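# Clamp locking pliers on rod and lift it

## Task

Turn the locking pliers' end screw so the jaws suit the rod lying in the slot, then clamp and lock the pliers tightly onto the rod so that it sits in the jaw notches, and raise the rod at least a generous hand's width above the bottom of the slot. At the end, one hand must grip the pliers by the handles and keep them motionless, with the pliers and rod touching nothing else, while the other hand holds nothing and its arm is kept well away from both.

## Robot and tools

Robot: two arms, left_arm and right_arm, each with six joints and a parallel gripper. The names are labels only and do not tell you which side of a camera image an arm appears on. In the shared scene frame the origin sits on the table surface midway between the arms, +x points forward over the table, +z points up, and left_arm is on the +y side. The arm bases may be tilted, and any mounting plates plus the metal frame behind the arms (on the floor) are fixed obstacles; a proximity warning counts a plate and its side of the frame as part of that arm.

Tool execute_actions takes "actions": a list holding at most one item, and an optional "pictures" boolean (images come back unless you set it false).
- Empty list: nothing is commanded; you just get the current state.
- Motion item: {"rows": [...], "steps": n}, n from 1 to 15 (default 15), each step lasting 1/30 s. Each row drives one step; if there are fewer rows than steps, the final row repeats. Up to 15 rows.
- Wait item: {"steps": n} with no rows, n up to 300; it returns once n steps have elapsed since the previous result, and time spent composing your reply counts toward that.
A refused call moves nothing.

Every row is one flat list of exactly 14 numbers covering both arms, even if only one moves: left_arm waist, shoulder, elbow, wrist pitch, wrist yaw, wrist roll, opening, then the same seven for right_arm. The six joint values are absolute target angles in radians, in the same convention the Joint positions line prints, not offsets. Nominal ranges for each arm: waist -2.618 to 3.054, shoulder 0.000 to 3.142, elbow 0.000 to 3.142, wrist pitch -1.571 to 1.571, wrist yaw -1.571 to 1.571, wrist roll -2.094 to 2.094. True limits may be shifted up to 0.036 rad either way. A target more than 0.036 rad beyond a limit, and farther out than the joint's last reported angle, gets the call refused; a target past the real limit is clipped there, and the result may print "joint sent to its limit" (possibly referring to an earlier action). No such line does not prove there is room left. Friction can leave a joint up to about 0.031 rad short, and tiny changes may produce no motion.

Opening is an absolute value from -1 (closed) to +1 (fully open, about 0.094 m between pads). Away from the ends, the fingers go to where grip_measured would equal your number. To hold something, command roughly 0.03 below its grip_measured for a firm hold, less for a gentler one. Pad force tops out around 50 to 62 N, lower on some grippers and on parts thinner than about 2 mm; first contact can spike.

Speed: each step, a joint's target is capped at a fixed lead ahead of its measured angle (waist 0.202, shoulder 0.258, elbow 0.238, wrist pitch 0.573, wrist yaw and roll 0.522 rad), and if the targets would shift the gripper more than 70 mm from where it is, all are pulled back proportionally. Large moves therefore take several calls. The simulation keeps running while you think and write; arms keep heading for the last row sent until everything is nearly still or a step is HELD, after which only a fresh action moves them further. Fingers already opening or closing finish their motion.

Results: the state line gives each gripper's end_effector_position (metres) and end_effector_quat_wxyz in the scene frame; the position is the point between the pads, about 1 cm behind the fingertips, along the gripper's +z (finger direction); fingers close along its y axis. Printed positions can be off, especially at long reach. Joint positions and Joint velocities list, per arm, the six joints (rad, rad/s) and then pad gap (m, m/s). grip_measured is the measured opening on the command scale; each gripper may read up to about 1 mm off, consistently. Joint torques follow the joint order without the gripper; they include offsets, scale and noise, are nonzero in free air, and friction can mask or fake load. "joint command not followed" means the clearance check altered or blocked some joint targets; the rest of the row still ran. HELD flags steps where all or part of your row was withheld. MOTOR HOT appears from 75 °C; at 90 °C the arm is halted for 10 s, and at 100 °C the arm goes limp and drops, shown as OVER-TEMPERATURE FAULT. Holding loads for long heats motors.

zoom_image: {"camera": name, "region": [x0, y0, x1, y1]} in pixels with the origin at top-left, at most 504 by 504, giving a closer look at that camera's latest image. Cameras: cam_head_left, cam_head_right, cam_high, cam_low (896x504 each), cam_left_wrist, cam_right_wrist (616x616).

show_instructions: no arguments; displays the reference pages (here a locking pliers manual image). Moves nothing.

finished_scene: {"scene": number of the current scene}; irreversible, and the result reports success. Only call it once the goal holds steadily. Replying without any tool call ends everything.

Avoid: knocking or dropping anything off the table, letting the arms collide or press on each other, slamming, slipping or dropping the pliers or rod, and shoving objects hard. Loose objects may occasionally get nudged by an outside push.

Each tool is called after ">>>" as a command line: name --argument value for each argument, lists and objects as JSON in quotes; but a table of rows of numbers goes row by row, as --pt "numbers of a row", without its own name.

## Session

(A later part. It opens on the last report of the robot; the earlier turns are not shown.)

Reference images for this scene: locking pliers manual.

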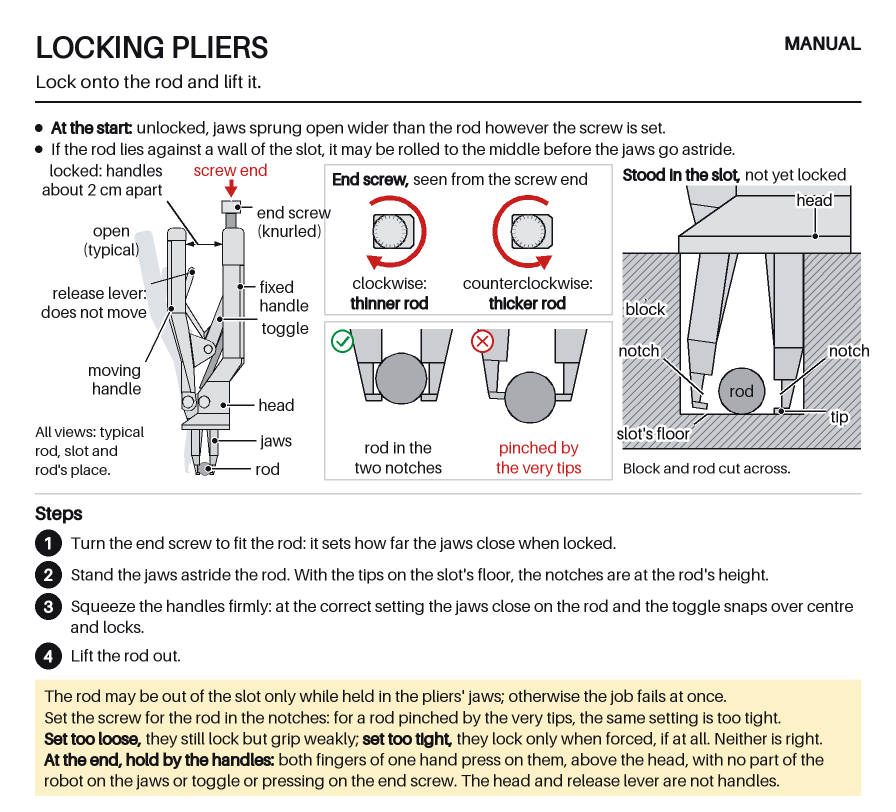

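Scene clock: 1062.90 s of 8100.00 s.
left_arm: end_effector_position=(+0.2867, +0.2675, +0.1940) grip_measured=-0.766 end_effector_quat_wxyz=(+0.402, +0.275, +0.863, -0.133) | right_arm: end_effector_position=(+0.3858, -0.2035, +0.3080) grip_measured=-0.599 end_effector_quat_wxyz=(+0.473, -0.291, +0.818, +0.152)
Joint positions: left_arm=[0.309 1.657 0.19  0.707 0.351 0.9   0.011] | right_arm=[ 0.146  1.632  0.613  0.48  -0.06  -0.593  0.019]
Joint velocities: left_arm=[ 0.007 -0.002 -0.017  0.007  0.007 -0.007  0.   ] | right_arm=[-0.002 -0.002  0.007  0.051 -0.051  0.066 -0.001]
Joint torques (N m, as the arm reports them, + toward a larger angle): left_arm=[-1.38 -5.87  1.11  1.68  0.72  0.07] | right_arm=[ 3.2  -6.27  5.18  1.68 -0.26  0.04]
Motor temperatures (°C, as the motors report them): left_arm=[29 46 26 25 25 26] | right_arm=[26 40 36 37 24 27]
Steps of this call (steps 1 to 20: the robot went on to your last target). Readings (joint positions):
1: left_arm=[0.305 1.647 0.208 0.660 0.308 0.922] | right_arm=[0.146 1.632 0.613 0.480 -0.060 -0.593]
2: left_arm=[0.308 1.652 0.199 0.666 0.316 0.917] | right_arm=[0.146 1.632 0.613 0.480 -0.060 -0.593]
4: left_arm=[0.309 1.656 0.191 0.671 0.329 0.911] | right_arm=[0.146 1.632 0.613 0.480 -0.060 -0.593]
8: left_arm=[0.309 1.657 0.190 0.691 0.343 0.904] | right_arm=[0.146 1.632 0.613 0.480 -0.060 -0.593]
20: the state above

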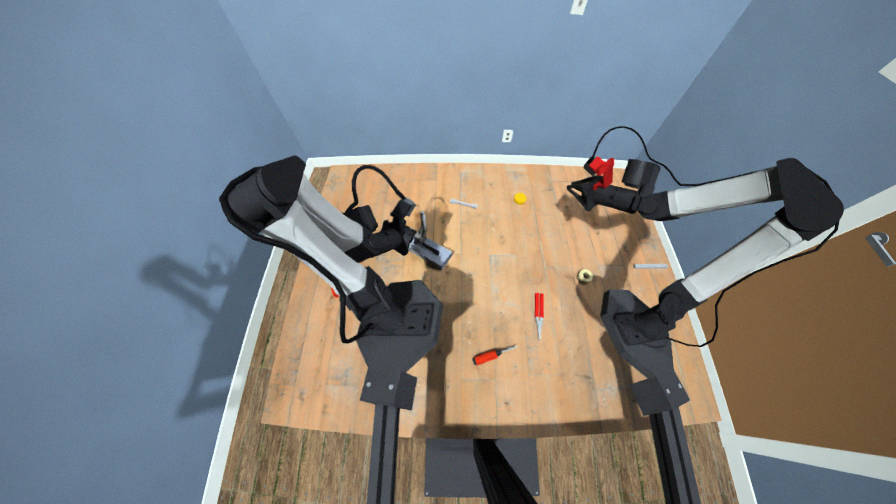

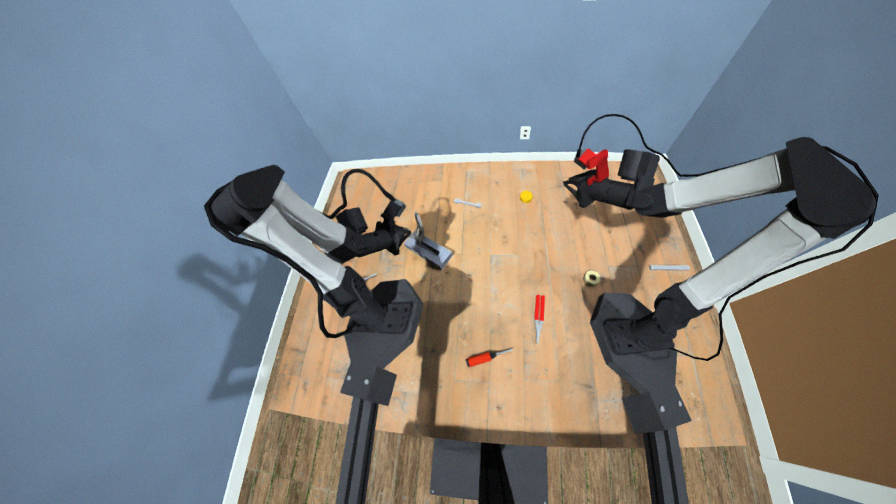

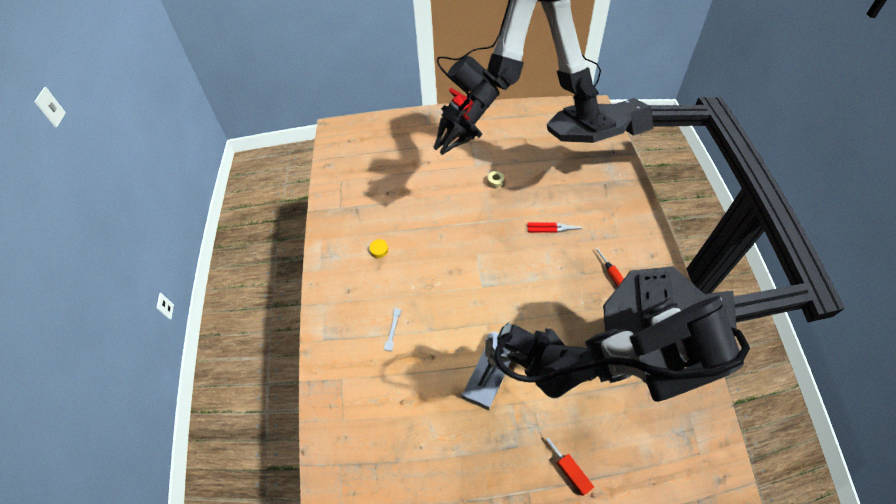

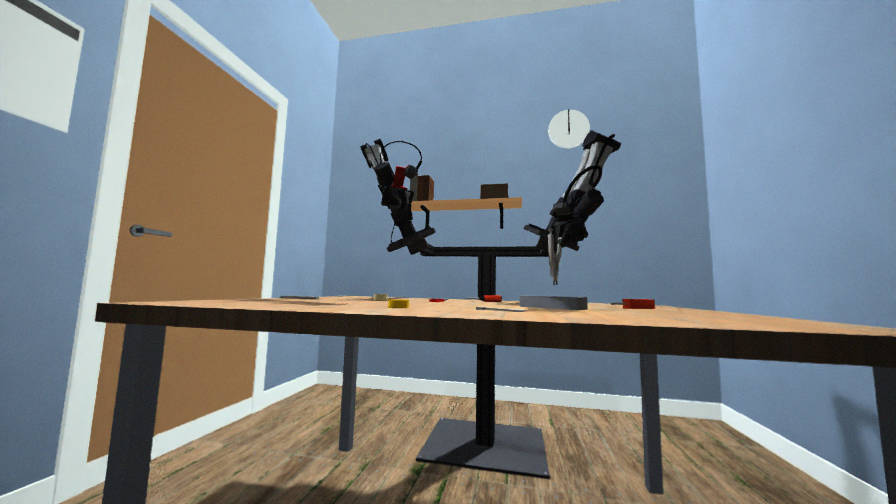

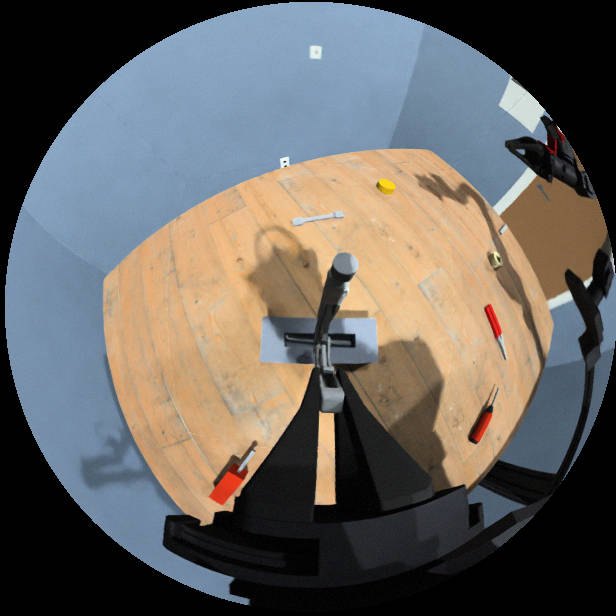

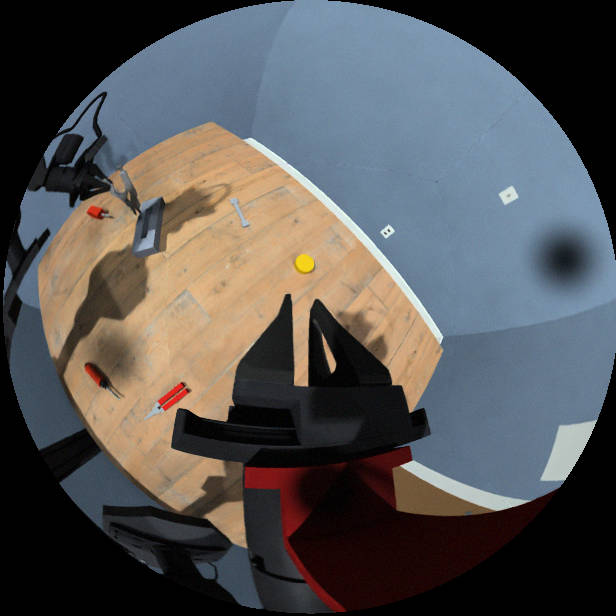

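>>> execute_actions --actions '[{"rows":[[0.322,1.67,0.21,0.76,0.39,0.91,-0.8,0.15,1.64,0.6,0.455,-0.05,-0.6,-0.6],[0.325,1.68,0.213,0.78,0.395,0.913,-0.8,0.15,1.64,0.6,0.455,-0.05,-0.6,-0.6],[0.329,1.695,0.216,0.795,0.40,0.916,-0.8,0.15,1.64,0.6,0.455,-0.05,-0.6,-0.6],[0.333,1.71,0.219,0.81,0.405,0.919,-0.8,0.15,1.64,0.6,0.455,-0.05,-0.6,-0.6],[0.337,1.725,0.222,0.825,0.41,0.922,-0.8,0.15,1.64,0.6,0.455,-0.05,-0.6,-0.6],[0.341,1.74,0.225,0.84,0.414,0.925,-0.8,0.15,1.64,0.6,0.455,-0.05,-0.6,-0.6],[0.345,1.755,0.227,0.855,0.418,0.928,-0.8,0.15,1.64,0.6,0.455,-0.05,-0.6,-0.6],[0.349,1.77,0.229,0.87,0.422,0.931,-0.8,0.15,1.64,0.6,0.455,-0.05,-0.6,-0.6],[0.353,1.785,0.231,0.885,0.426,0.934,-0.8,0.15,1.64,0.6,0.455,-0.05,-0.6,-0.6],[0.357,1.80,0.233,0.90,0.43,0.937,-0.8,0.15,1.64,0.6,0.455,-0.05,-0.6,-0.6],[0.361,1.815,0.235,0.912,0.434,0.94,-0.8,0.15,1.64,0.6,0.455,-0.05,-0.6,-0.6],[0.365,1.83,0.237,0.922,0.438,0.943,-0.8,0.15,1.64,0.6,0.455,-0.05,-0.6,-0.6],[0.368,1.845,0.239,0.93,0.438,0.945,-0.8,0.15,1.64,0.6,0.455,-0.05,-0.6,-0.6],[0.371,1.86,0.241,0.93,0.438,0.945,-0.8,0.15,1.64,0.6,0.455,-0.05,-0.6,-0.6],[0.373,1.875,0.243,0.93,0.438,0.945,-0.8,0.15,1.64,0.6,0.455,-0.05,-0.6,-0.6]]}]' --pictures false

>>> execute_actions --actions '[{"steps":20}]'

>>> zoom_image --camera "cam_left_wrist" --region '[250, 290, 400, 400]'

>>> zoom_image --camera "cam_low" --region '[490, 210, 620, 320]'

>>> zoom_image --camera "cam_right_wrist" --region '[80, 150, 200, 270]'

Scene clock: 1083.57 s of 8100.00 s.
left_arm: end_effector_position=(+0.2953, +0.2710, +0.1756) grip_measured=-0.766 end_effector_quat_wxyz=(+0.416, +0.274, +0.857, -0.130) | right_arm: end_effector_position=(+0.3858, -0.2035, +0.3080) grip_measured=-0.599 end_effector_quat_wxyz=(+0.473, -0.291, +0.818, +0.152)
Joint positions: left_arm=[0.358 1.838 0.221 0.873 0.4   0.931 0.011] | right_arm=[ 0.146  1.632  0.613  0.48  -0.06  -0.593  0.019]
Joint velocities: left_arm=[ 0.081  0.427  0.066  0.183  0.081 -0.007 -0.   ] | right_arm=[-0.022 -0.002  0.017 -0.022 -0.022 -0.022 -0.001]
Joint torques (N m, as the arm reports them, + toward a larger angle): left_arm=[-1.63 -6.33  2.46  1.64  0.76  0.18] | right_arm=[ 3.09 -6.2   5.11  1.62 -0.25  0.  ]
Motor temperatures (°C, as the motors report them): left_arm=[28 42 26 28 25 26] | right_arm=[26 40 36 37 24 27]
Steps of this call (steps 1 to 15: the robot went on to your last target; steps 16 to 605: nothing new was sent; steps 606 to 620: all 15 steps of this action). Readings (joint positions):
606: left_arm=[0.309 1.657 0.190 0.709 0.352 0.900] | right_arm=[0.146 1.632 0.613 0.480 -0.060 -0.593]
607: left_arm=[0.310 1.659 0.190 0.715 0.355 0.901] | right_arm=[0.146 1.632 0.613 0.480 -0.060 -0.593]
609: left_arm=[0.315 1.674 0.192 0.738 0.363 0.905] | right_arm=[0.146 1.632 0.613 0.480 -0.060 -0.593]
613: left_arm=[0.331 1.733 0.206 0.788 0.377 0.914] | right_arm=[0.146 1.632 0.613 0.480 -0.060 -0.593]
620: the state above

Scene clock: 1084.23 s of 8100.00 s.
left_arm: end_effector_position=(+0.2961, +0.2706, +0.1732) grip_measured=-0.766 end_effector_quat_wxyz=(+0.420, +0.275, +0.855, -0.129) | right_arm: end_effector_position=(+0.3858, -0.2035, +0.3080) grip_measured=-0.599 end_effector_quat_wxyz=(+0.473, -0.291, +0.818, +0.152)
Joint positions: left_arm=[0.362 1.865 0.223 0.902 0.408 0.939 0.011] | right_arm=[ 0.146  1.632  0.613  0.48  -0.06  -0.593  0.019]
Joint velocities: left_arm=[-0.002 -0.007 -0.007 -0.037  0.037 -0.007 -0.001] | right_arm=[ 0.002 -0.012 -0.002  0.007 -0.095  0.007  0.   ]
Joint torques (N m, as the arm reports them, + toward a larger angle): left_arm=[-1.64 -6.68  2.48  1.68  0.76  0.17] | right_arm=[ 3.31 -6.37  5.32  1.63 -0.25  0.03]
Motor temperatures (°C, as the motors report them): left_arm=[28 42 26 28 25 26] | right_arm=[26 40 36 37 24 27]
Steps of this call (steps 1 to 20: the robot went on to your last target). Readings (joint positions):
1: left_arm=[0.360 1.850 0.222 0.879 0.401 0.933] | right_arm=[0.146 1.632 0.613 0.480 -0.060 -0.593]
2: left_arm=[0.362 1.859 0.223 0.883 0.402 0.934] | right_arm=[0.146 1.632 0.613 0.480 -0.060 -0.593]
4: left_arm=[0.362 1.865 0.223 0.885 0.403 0.936] | right_arm=[0.146 1.632 0.613 0.480 -0.060 -0.593]
8: left_arm=[0.362 1.865 0.223 0.895 0.406 0.938] | right_arm=[0.146 1.632 0.613 0.480 -0.060 -0.593]
20: the state above

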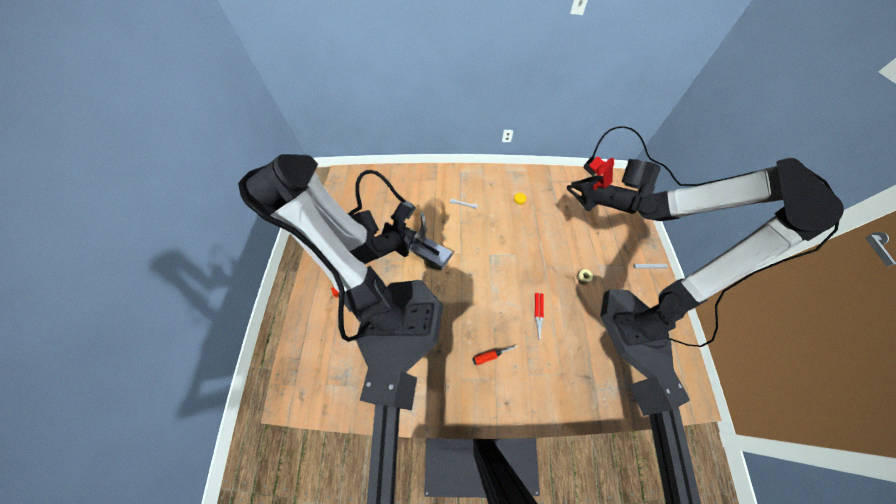

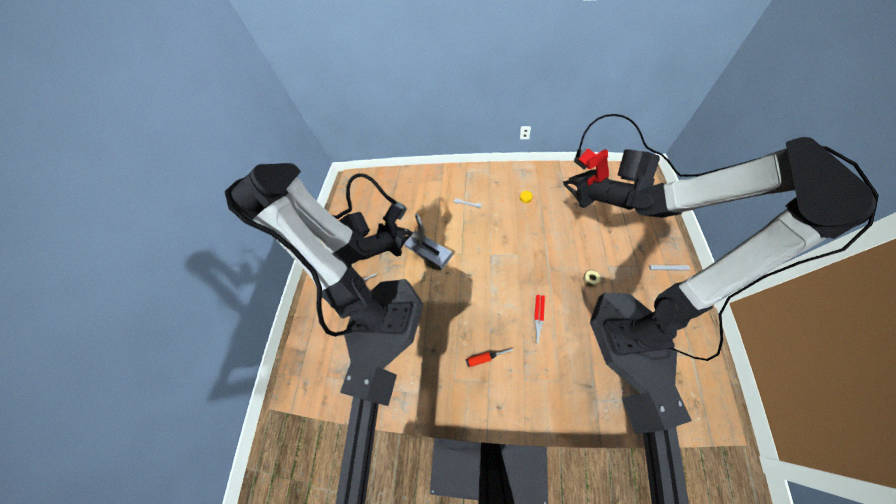

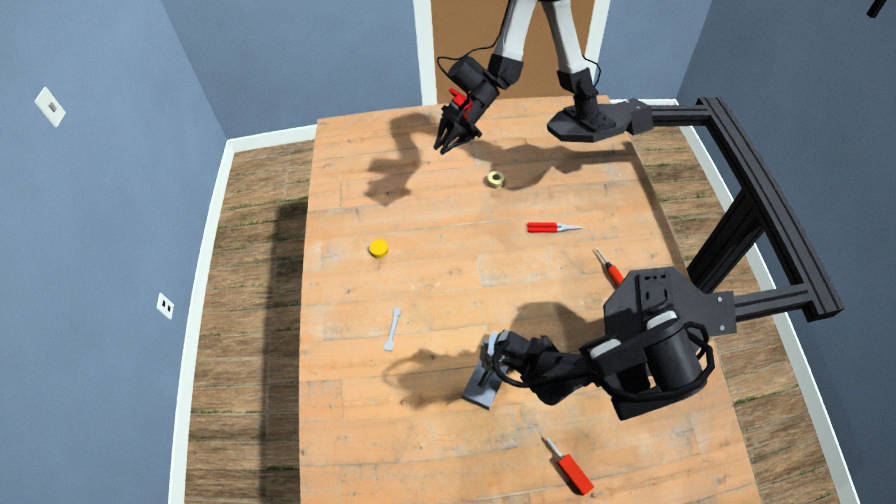

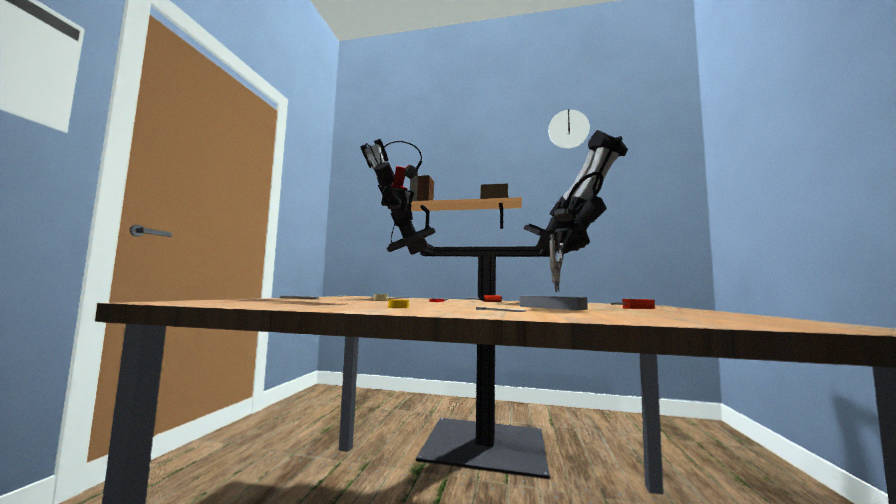

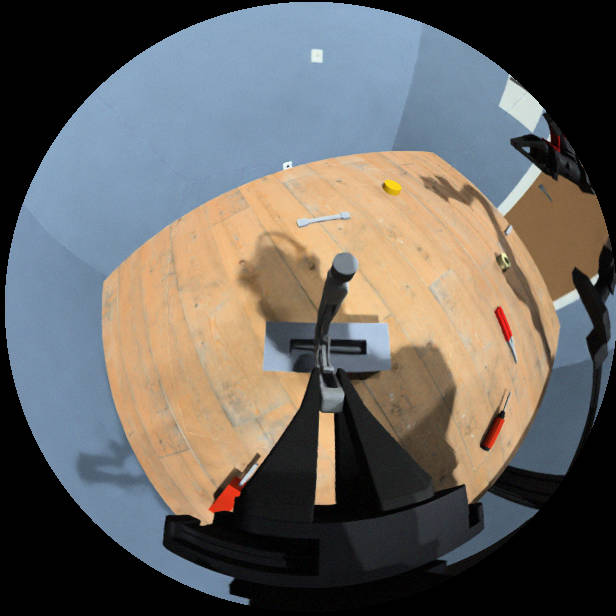

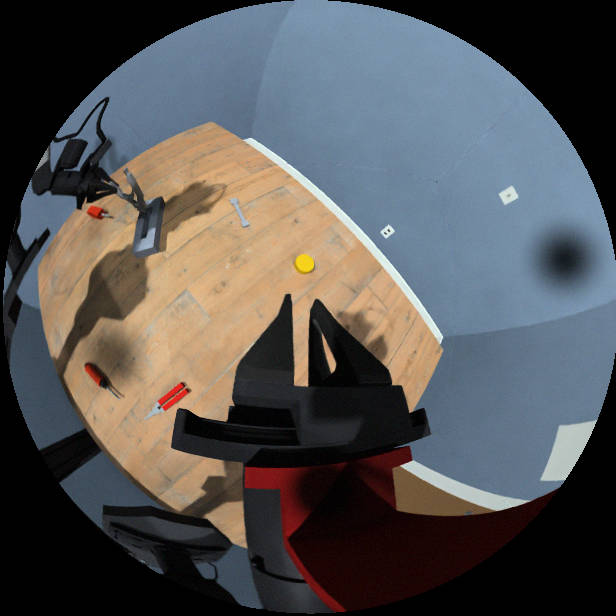

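Region (250, 290, 400, 400) of cam_left_wrist's 616x616 image, scaled by 3.360, with more detail than that image has; it fills the top 370 rows of this view, and the rest is white.

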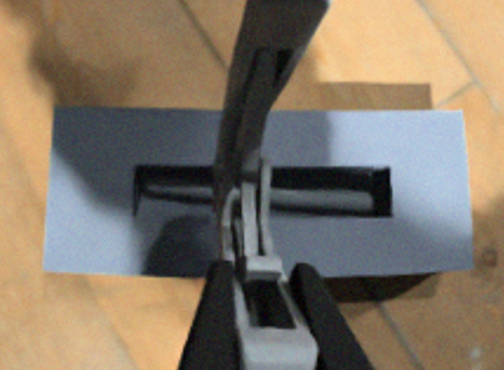

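Region (490, 210, 620, 320) of cam_low's 896x504 image, scaled by 3.877, with more detail than that image has; it fills the top 426 rows of this view, and the rest is white.

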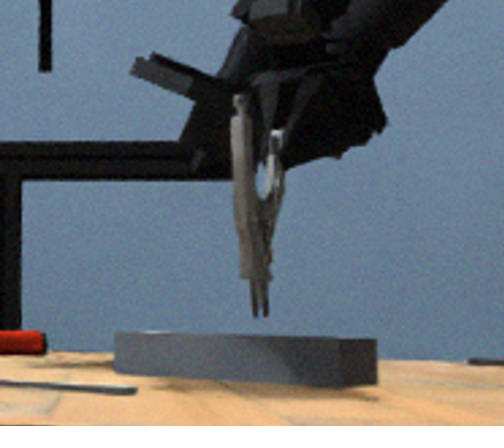

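Region (80, 150, 200, 270) of cam_right_wrist's 616x616 image, scaled by 4.200, with more detail than that image has.

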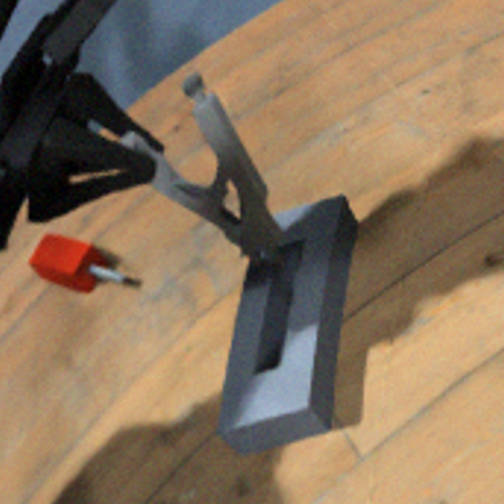

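>>> execute_actions --actions '[{"rows":[[0.375,1.885,0.244,0.945,0.44,0.925,-0.8,0.15,1.64,0.6,0.455,-0.05,-0.6,-0.6],[0.377,1.895,0.245,0.953,0.442,0.92,-0.8,0.15,1.64,0.6,0.455,-0.05,-0.6,-0.6],[0.379,1.905,0.246,0.961,0.444,0.915,-0.8,0.15,1.64,0.6,0.455,-0.05,-0.6,-0.6],[0.381,1.915,0.247,0.969,0.446,0.91,-0.8,0.15,1.64,0.6,0.455,-0.05,-0.6,-0.6],[0.383,1.925,0.248,0.977,0.448,0.905,-0.8,0.15,1.64,0.6,0.455,-0.05,-0.6,-0.6],[0.385,1.935,0.249,0.985,0.45,0.90,-0.8,0.15,1.64,0.6,0.455,-0.05,-0.6,-0.6],[0.387,1.945,0.25,0.99,0.452,0.895,-0.8,0.15,1.64,0.6,0.455,-0.05,-0.6,-0.6],[0.389,1.955,0.251,0.99,0.452,0.892,-0.8,0.15,1.64,0.6,0.455,-0.05,-0.6,-0.6]]}]' --pictures false

>>> execute_actions --actions '[{"steps":10}]'

>>> zoom_image --camera "cam_head_right" --region '[390, 200, 470, 280]'

>>> zoom_image --camera "cam_low" --region '[490, 210, 620, 320]'

>>> zoom_image --camera "cam_high" --region '[450, 320, 540, 410]'

Scene clock: 1102.67 s of 8100.00 s.
left_arm: end_effector_position=(+0.2895, +0.2671, +0.1615) grip_measured=-0.766 end_effector_quat_wxyz=(+0.409, +0.255, +0.864, -0.146) | right_arm: end_effector_position=(+0.3858, -0.2035, +0.3080) grip_measured=-0.599 end_effector_quat_wxyz=(+0.473, -0.291, +0.818, +0.152)
Joint positions: left_arm=[0.378 1.945 0.223 0.956 0.421 0.902 0.011] | right_arm=[ 0.146  1.632  0.613  0.48  -0.06  -0.593  0.019]
Joint velocities: left_arm=[-0.012 -0.002  0.002 -0.022  0.081 -0.051 -0.001] | right_arm=[-0.022 -0.022 -0.017 -0.095 -0.037 -0.037 -0.001]
Joint torques (N m, as the arm reports them, + toward a larger angle): left_arm=[-1.67 -6.74  2.56  1.6   0.77  0.05] | right_arm=[ 3.16 -6.34  5.32  1.65 -0.22  0.02]
Motor temperatures (°C, as the motors report them): left_arm=[28 40 26 28 25 26] | right_arm=[26 40 36 37 24 27]
Steps of this call (steps 1 to 15: the robot went on to your last target; steps 16 to 538: nothing new was sent; steps 539 to 553: all 15 steps of this action). Readings (joint positions):
539: left_arm=[0.362 1.867 0.223 0.904 0.408 0.938] | right_arm=[0.146 1.632 0.613 0.480 -0.060 -0.593]
540: left_arm=[0.362 1.870 0.223 0.909 0.409 0.936] | right_arm=[0.146 1.632 0.613 0.480 -0.060 -0.593]
542: left_arm=[0.365 1.885 0.223 0.922 0.413 0.930] | right_arm=[0.146 1.632 0.613 0.480 -0.060 -0.593]
546: left_arm=[0.375 1.925 0.223 0.945 0.417 0.915] | right_arm=[0.146 1.632 0.613 0.480 -0.060 -0.593]
553: the state above

Scene clock: 1103.00 s of 8100.00 s.
left_arm: end_effector_position=(+0.2908, +0.2676, +0.1624) grip_measured=-0.766 end_effector_quat_wxyz=(+0.412, +0.254, +0.863, -0.145) | right_arm: end_effector_position=(+0.3858, -0.2035, +0.3080) grip_measured=-0.599 end_effector_quat_wxyz=(+0.473, -0.291, +0.818, +0.152)
Joint positions: left_arm=[0.378 1.945 0.223 0.963 0.422 0.899 0.011] | right_arm=[ 0.146  1.632  0.613  0.48  -0.06  -0.593  0.019]
Joint velocities: left_arm=[-0.012 -0.007  0.002 -0.022 -0.007  0.022  0.001] | right_arm=[-0.002 -0.002 -0.002 -0.051 -0.037 -0.051  0.001]
Joint torques (N m, as the arm reports them, + toward a larger angle): left_arm=[-1.66 -6.77  2.57  1.66  0.76  0.04] | right_arm=[ 3.2  -6.1   5.28  1.63 -0.26 -0.02]
Motor temperatures (°C, as the motors report them): left_arm=[28 40 26 28 25 26] | right_arm=[26 40 36 37 24 27]
Steps of this call (steps 1 to 10: the robot went on to your last target). Readings (joint positions):
1: left_arm=[0.378 1.945 0.223 0.958 0.421 0.901] | right_arm=[0.146 1.632 0.613 0.480 -0.060 -0.593]
2: left_arm=[0.378 1.945 0.223 0.959 0.421 0.901] | right_arm=[0.146 1.632 0.613 0.480 -0.060 -0.593]
4: left_arm=[0.378 1.945 0.223 0.961 0.422 0.900] | right_arm=[0.146 1.632 0.613 0.480 -0.060 -0.593]
8: left_arm=[0.378 1.945 0.223 0.962 0.422 0.899] | right_arm=[0.146 1.632 0.613 0.480 -0.060 -0.593]
10: the state above

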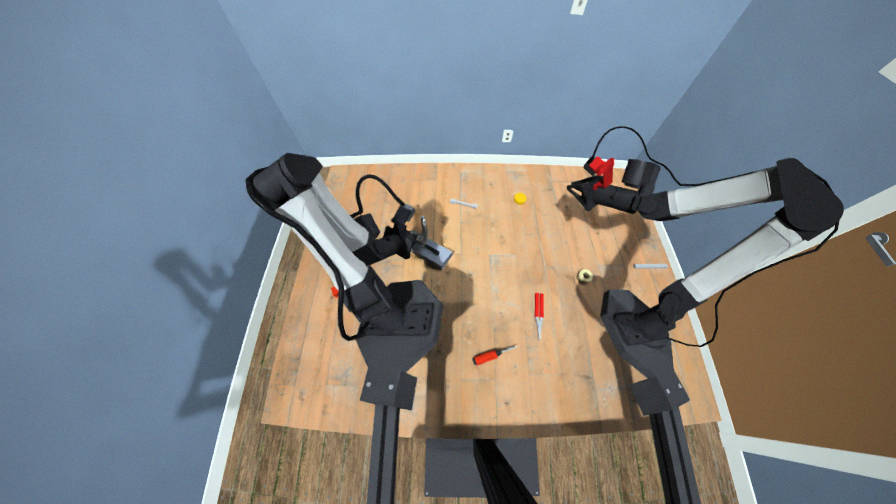

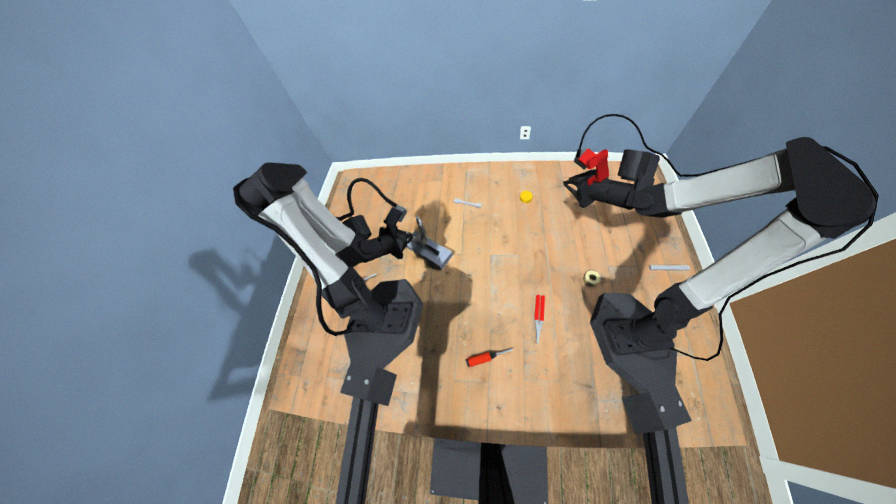

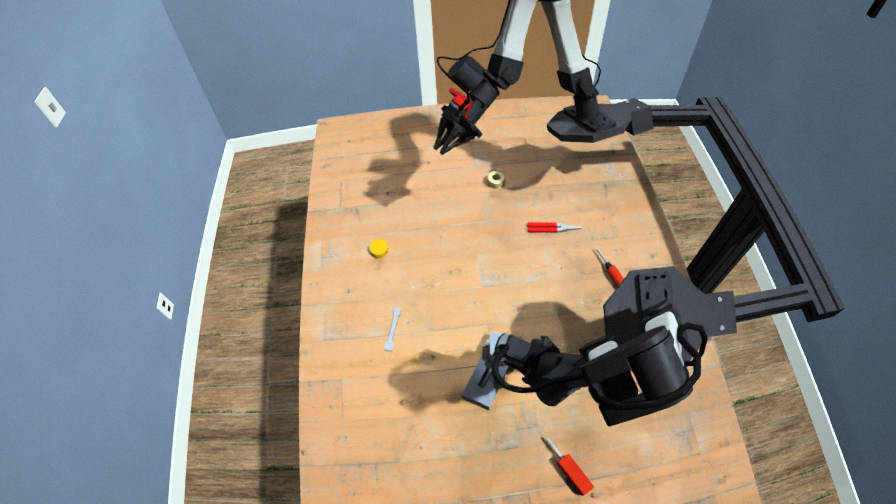

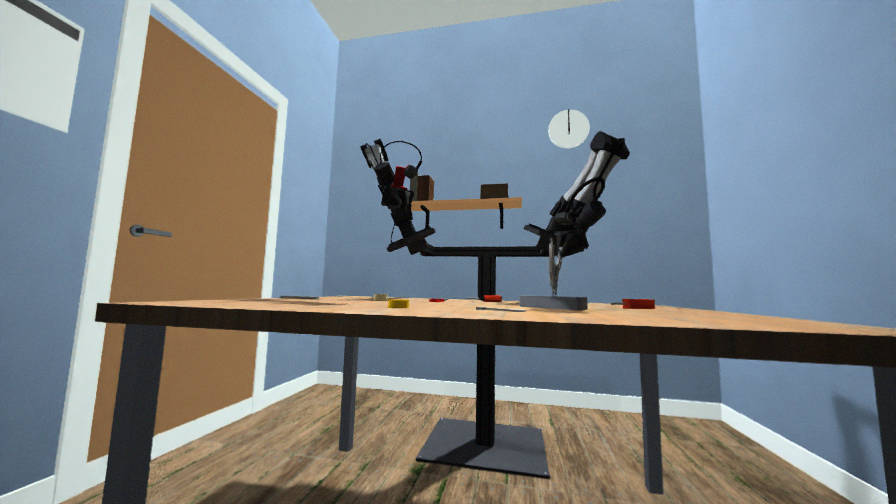

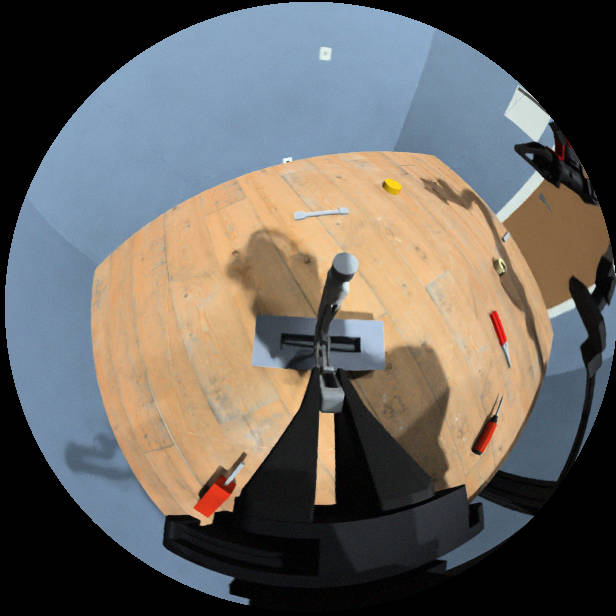

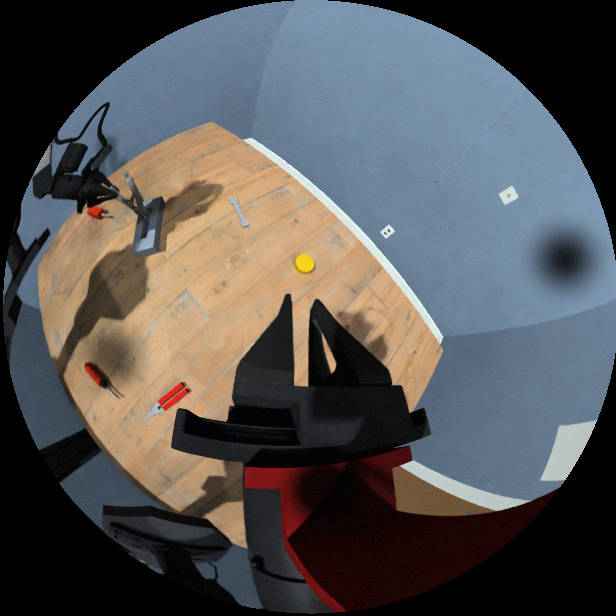

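Region (390, 200, 470, 280) of cam_head_right's 896x504 image, scaled by 6.300, with more detail than that image has.

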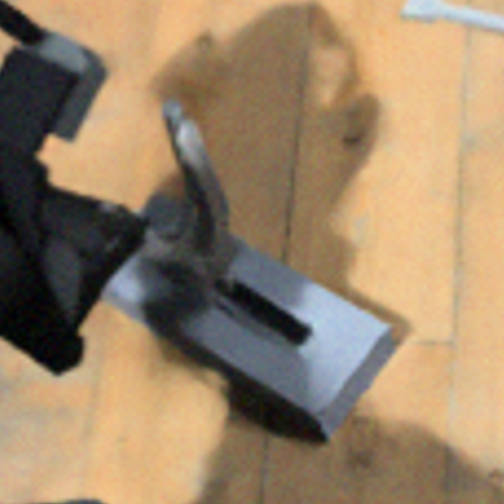

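Region (490, 210, 620, 320) of cam_low's 896x504 image, scaled by 3.877, with more detail than that image has; it fills the top 426 rows of this view, and the rest is white.

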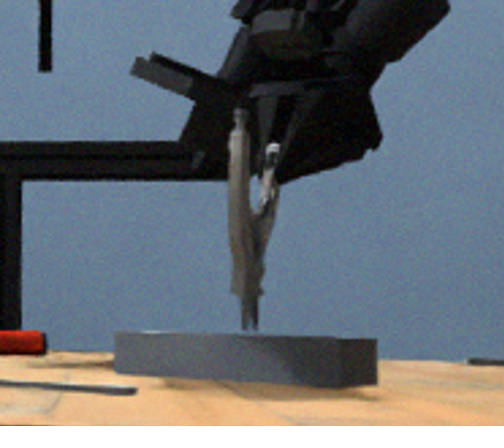

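Region (450, 320, 540, 410) of cam_high's 896x504 image, scaled by 5.600, with more detail than that image has.

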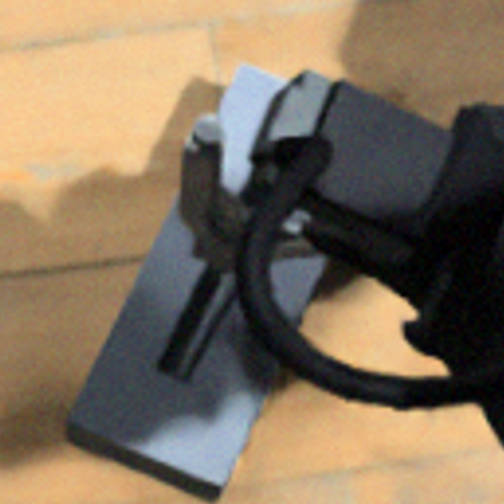

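>>> zoom_image --camera "cam_right_wrist" --region '[120, 185, 180, 245]'

>>> zoom_image --camera "cam_left_wrist" --region '[280, 310, 360, 380]'

>>> zoom_image --camera "cam_head_left" --region '[405, 225, 455, 270]'

Region (120, 185, 180, 245) of cam_right_wrist's 616x616 image, scaled by 8.400, with more detail than that image has.

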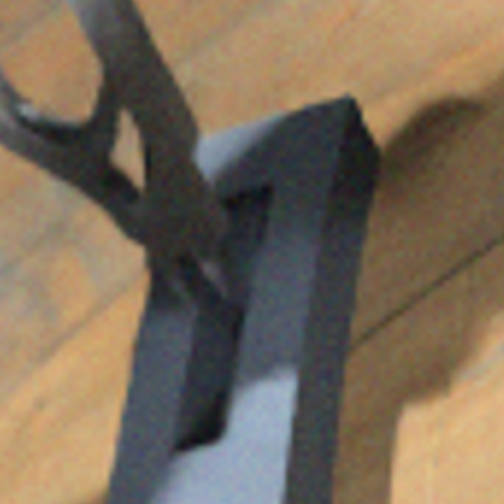

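Region (280, 310, 360, 380) of cam_left_wrist's 616x616 image, scaled by 6.300, with more detail than that image has; it fills the top 441 rows of this view, and the rest is white.

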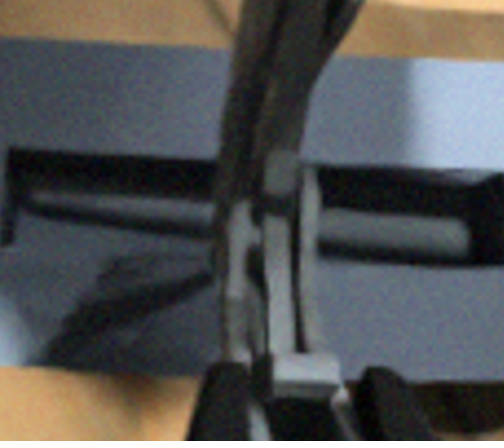

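Region (405, 225, 455, 270) of cam_head_left's 896x504 image, scaled by 10.080, with more detail than that image has; it fills the top 454 rows of this view, and the rest is white.

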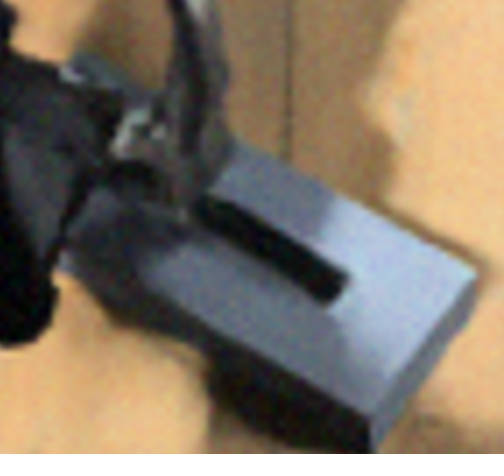

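>>> execute_actions --actions '[{"rows":[[0.389,1.955,0.257,0.99,0.461,0.892,-0.8,0.15,1.64,0.6,0.455,-0.05,-0.6,-0.6]]}]'

>>> zoom_image --camera "cam_right_wrist" --region '[120, 185, 180, 245]'

>>> zoom_image --camera "cam_head_left" --region '[405, 225, 455, 270]'

Scene clock: 1115.60 s of 8100.00 s.
left_arm: end_effector_position=(+0.2980, +0.2696, +0.1646) grip_measured=-0.766 end_effector_quat_wxyz=(+0.421, +0.254, +0.859, -0.142) | right_arm: end_effector_position=(+0.3858, -0.2035, +0.3080) grip_measured=-0.599 end_effector_quat_wxyz=(+0.473, -0.291, +0.818, +0.152)
Joint positions: left_arm=[0.378 1.945 0.239 0.967 0.43  0.899 0.011] | right_arm=[ 0.146  1.632  0.613  0.48  -0.06  -0.593  0.019]
Joint velocities: left_arm=[-0.007  0.002 -0.002 -0.007  0.022 -0.022  0.001] | right_arm=[ 0.002  0.002 -0.012 -0.081 -0.066 -0.095  0.   ]
Joint torques (N m, as the arm reports them, + toward a larger angle): left_arm=[-1.71 -6.94  1.96  1.65  0.78  0.05] | right_arm=[ 3.34 -6.38  5.27  1.66 -0.21  0.  ]
Motor temperatures (°C, as the motors report them): left_arm=[28 39 26 29 25 26] | right_arm=[26 40 36 37 24 27]
Steps of this call (steps 1 to 15: the robot went on to your last target; steps 16 to 363: nothing new was sent; steps 364 to 378: all 15 steps of this action). Readings (joint positions):
364: left_arm=[0.378 1.945 0.225 0.963 0.423 0.899] | right_arm=[0.146 1.632 0.613 0.480 -0.060 -0.593]
365: left_arm=[0.378 1.945 0.227 0.963 0.425 0.899] | right_arm=[0.146 1.632 0.613 0.480 -0.060 -0.593]
367: left_arm=[0.378 1.945 0.235 0.964 0.427 0.899] | right_arm=[0.146 1.632 0.613 0.480 -0.060 -0.593]
371: left_arm=[0.378 1.945 0.239 0.967 0.429 0.899] | right_arm=[0.146 1.632 0.613 0.480 -0.060 -0.593]
378: the state above

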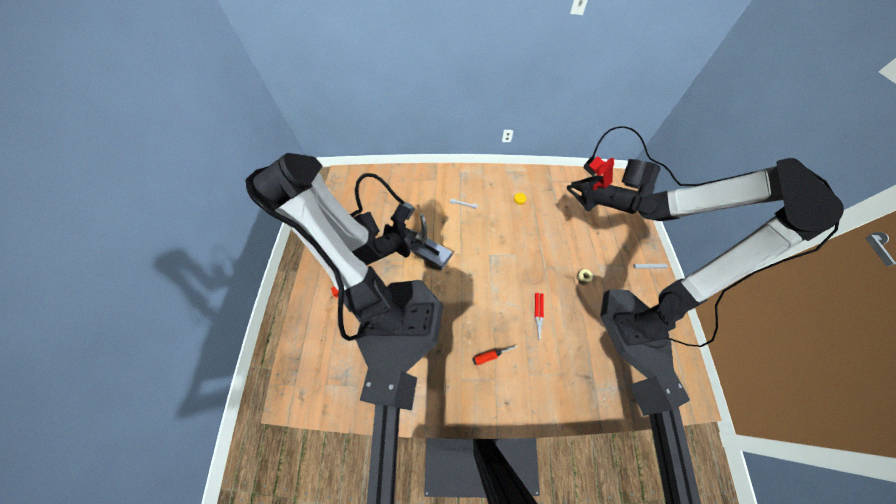

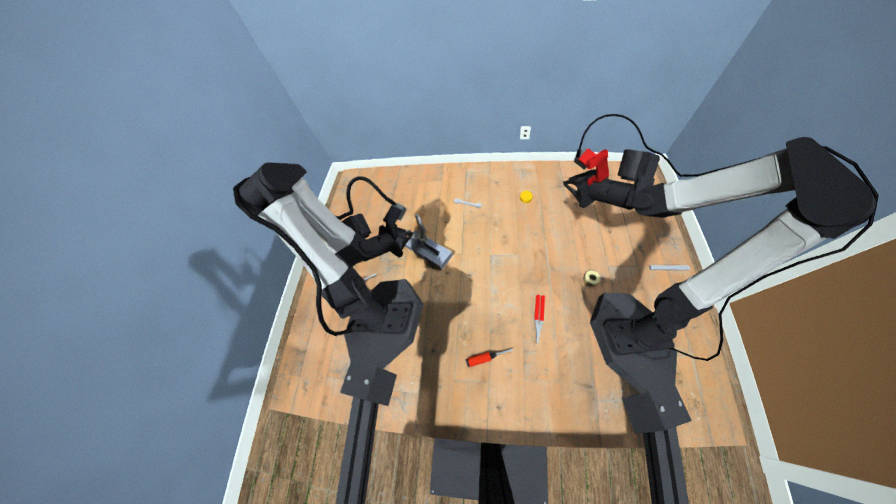

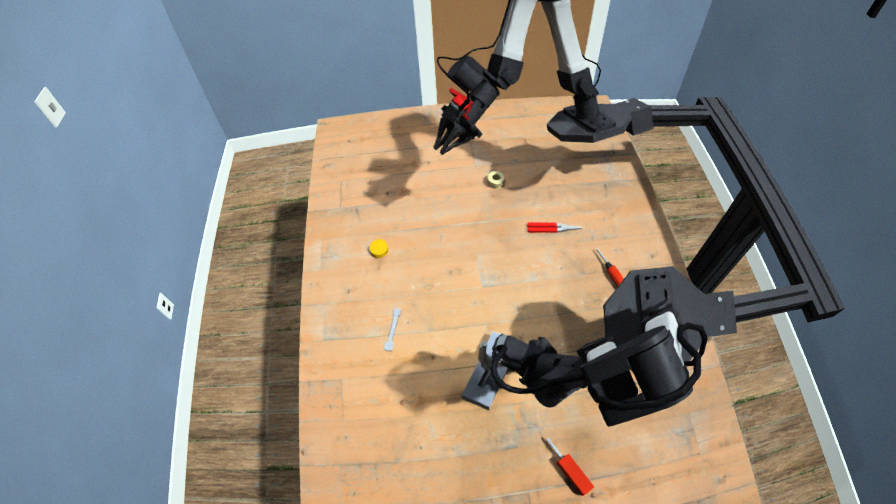

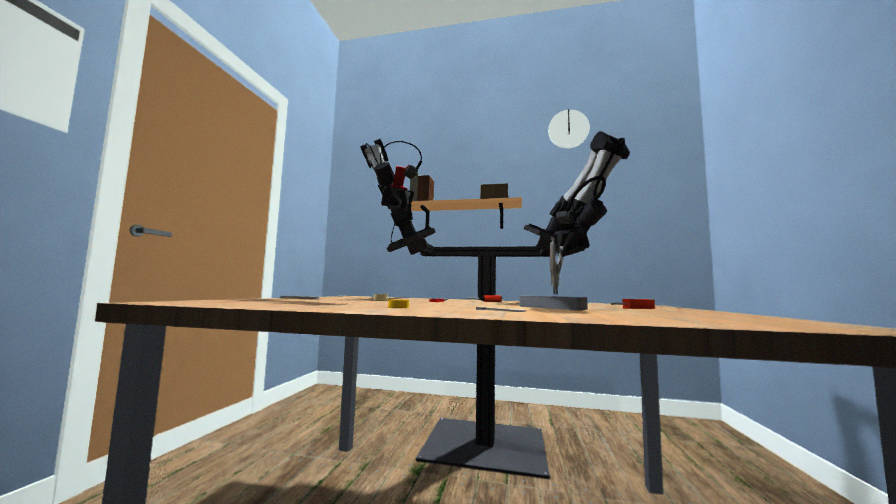

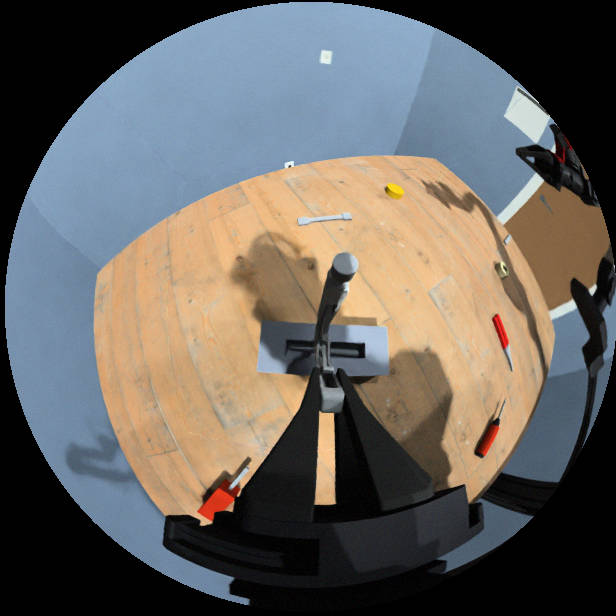

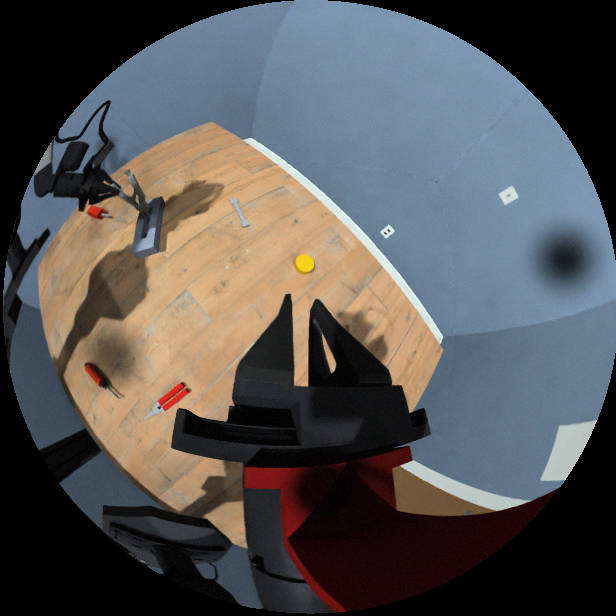

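Region (120, 185, 180, 245) of cam_right_wrist's 616x616 image, scaled by 8.400, with more detail than that image has.

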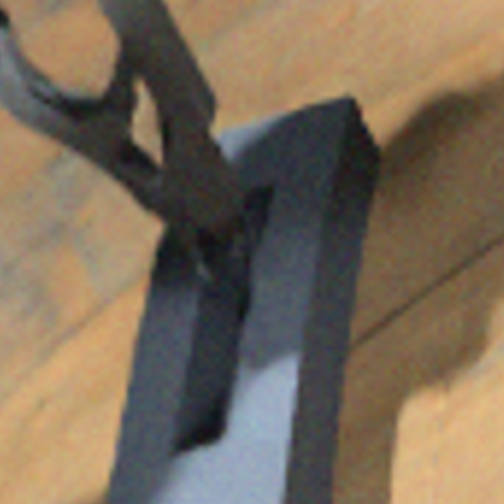

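Region (405, 225, 455, 270) of cam_head_left's 896x504 image, scaled by 10.080, with more detail than that image has; it fills the top 454 rows of this view, and the rest is white.

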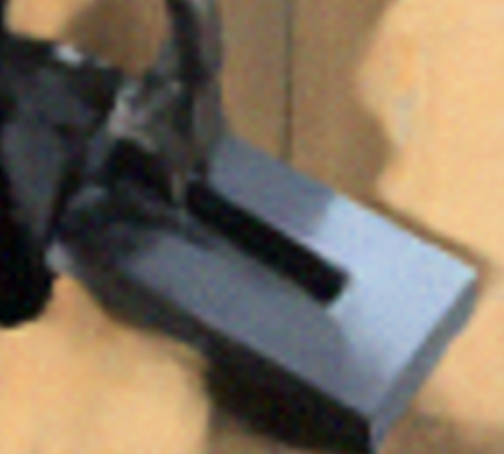

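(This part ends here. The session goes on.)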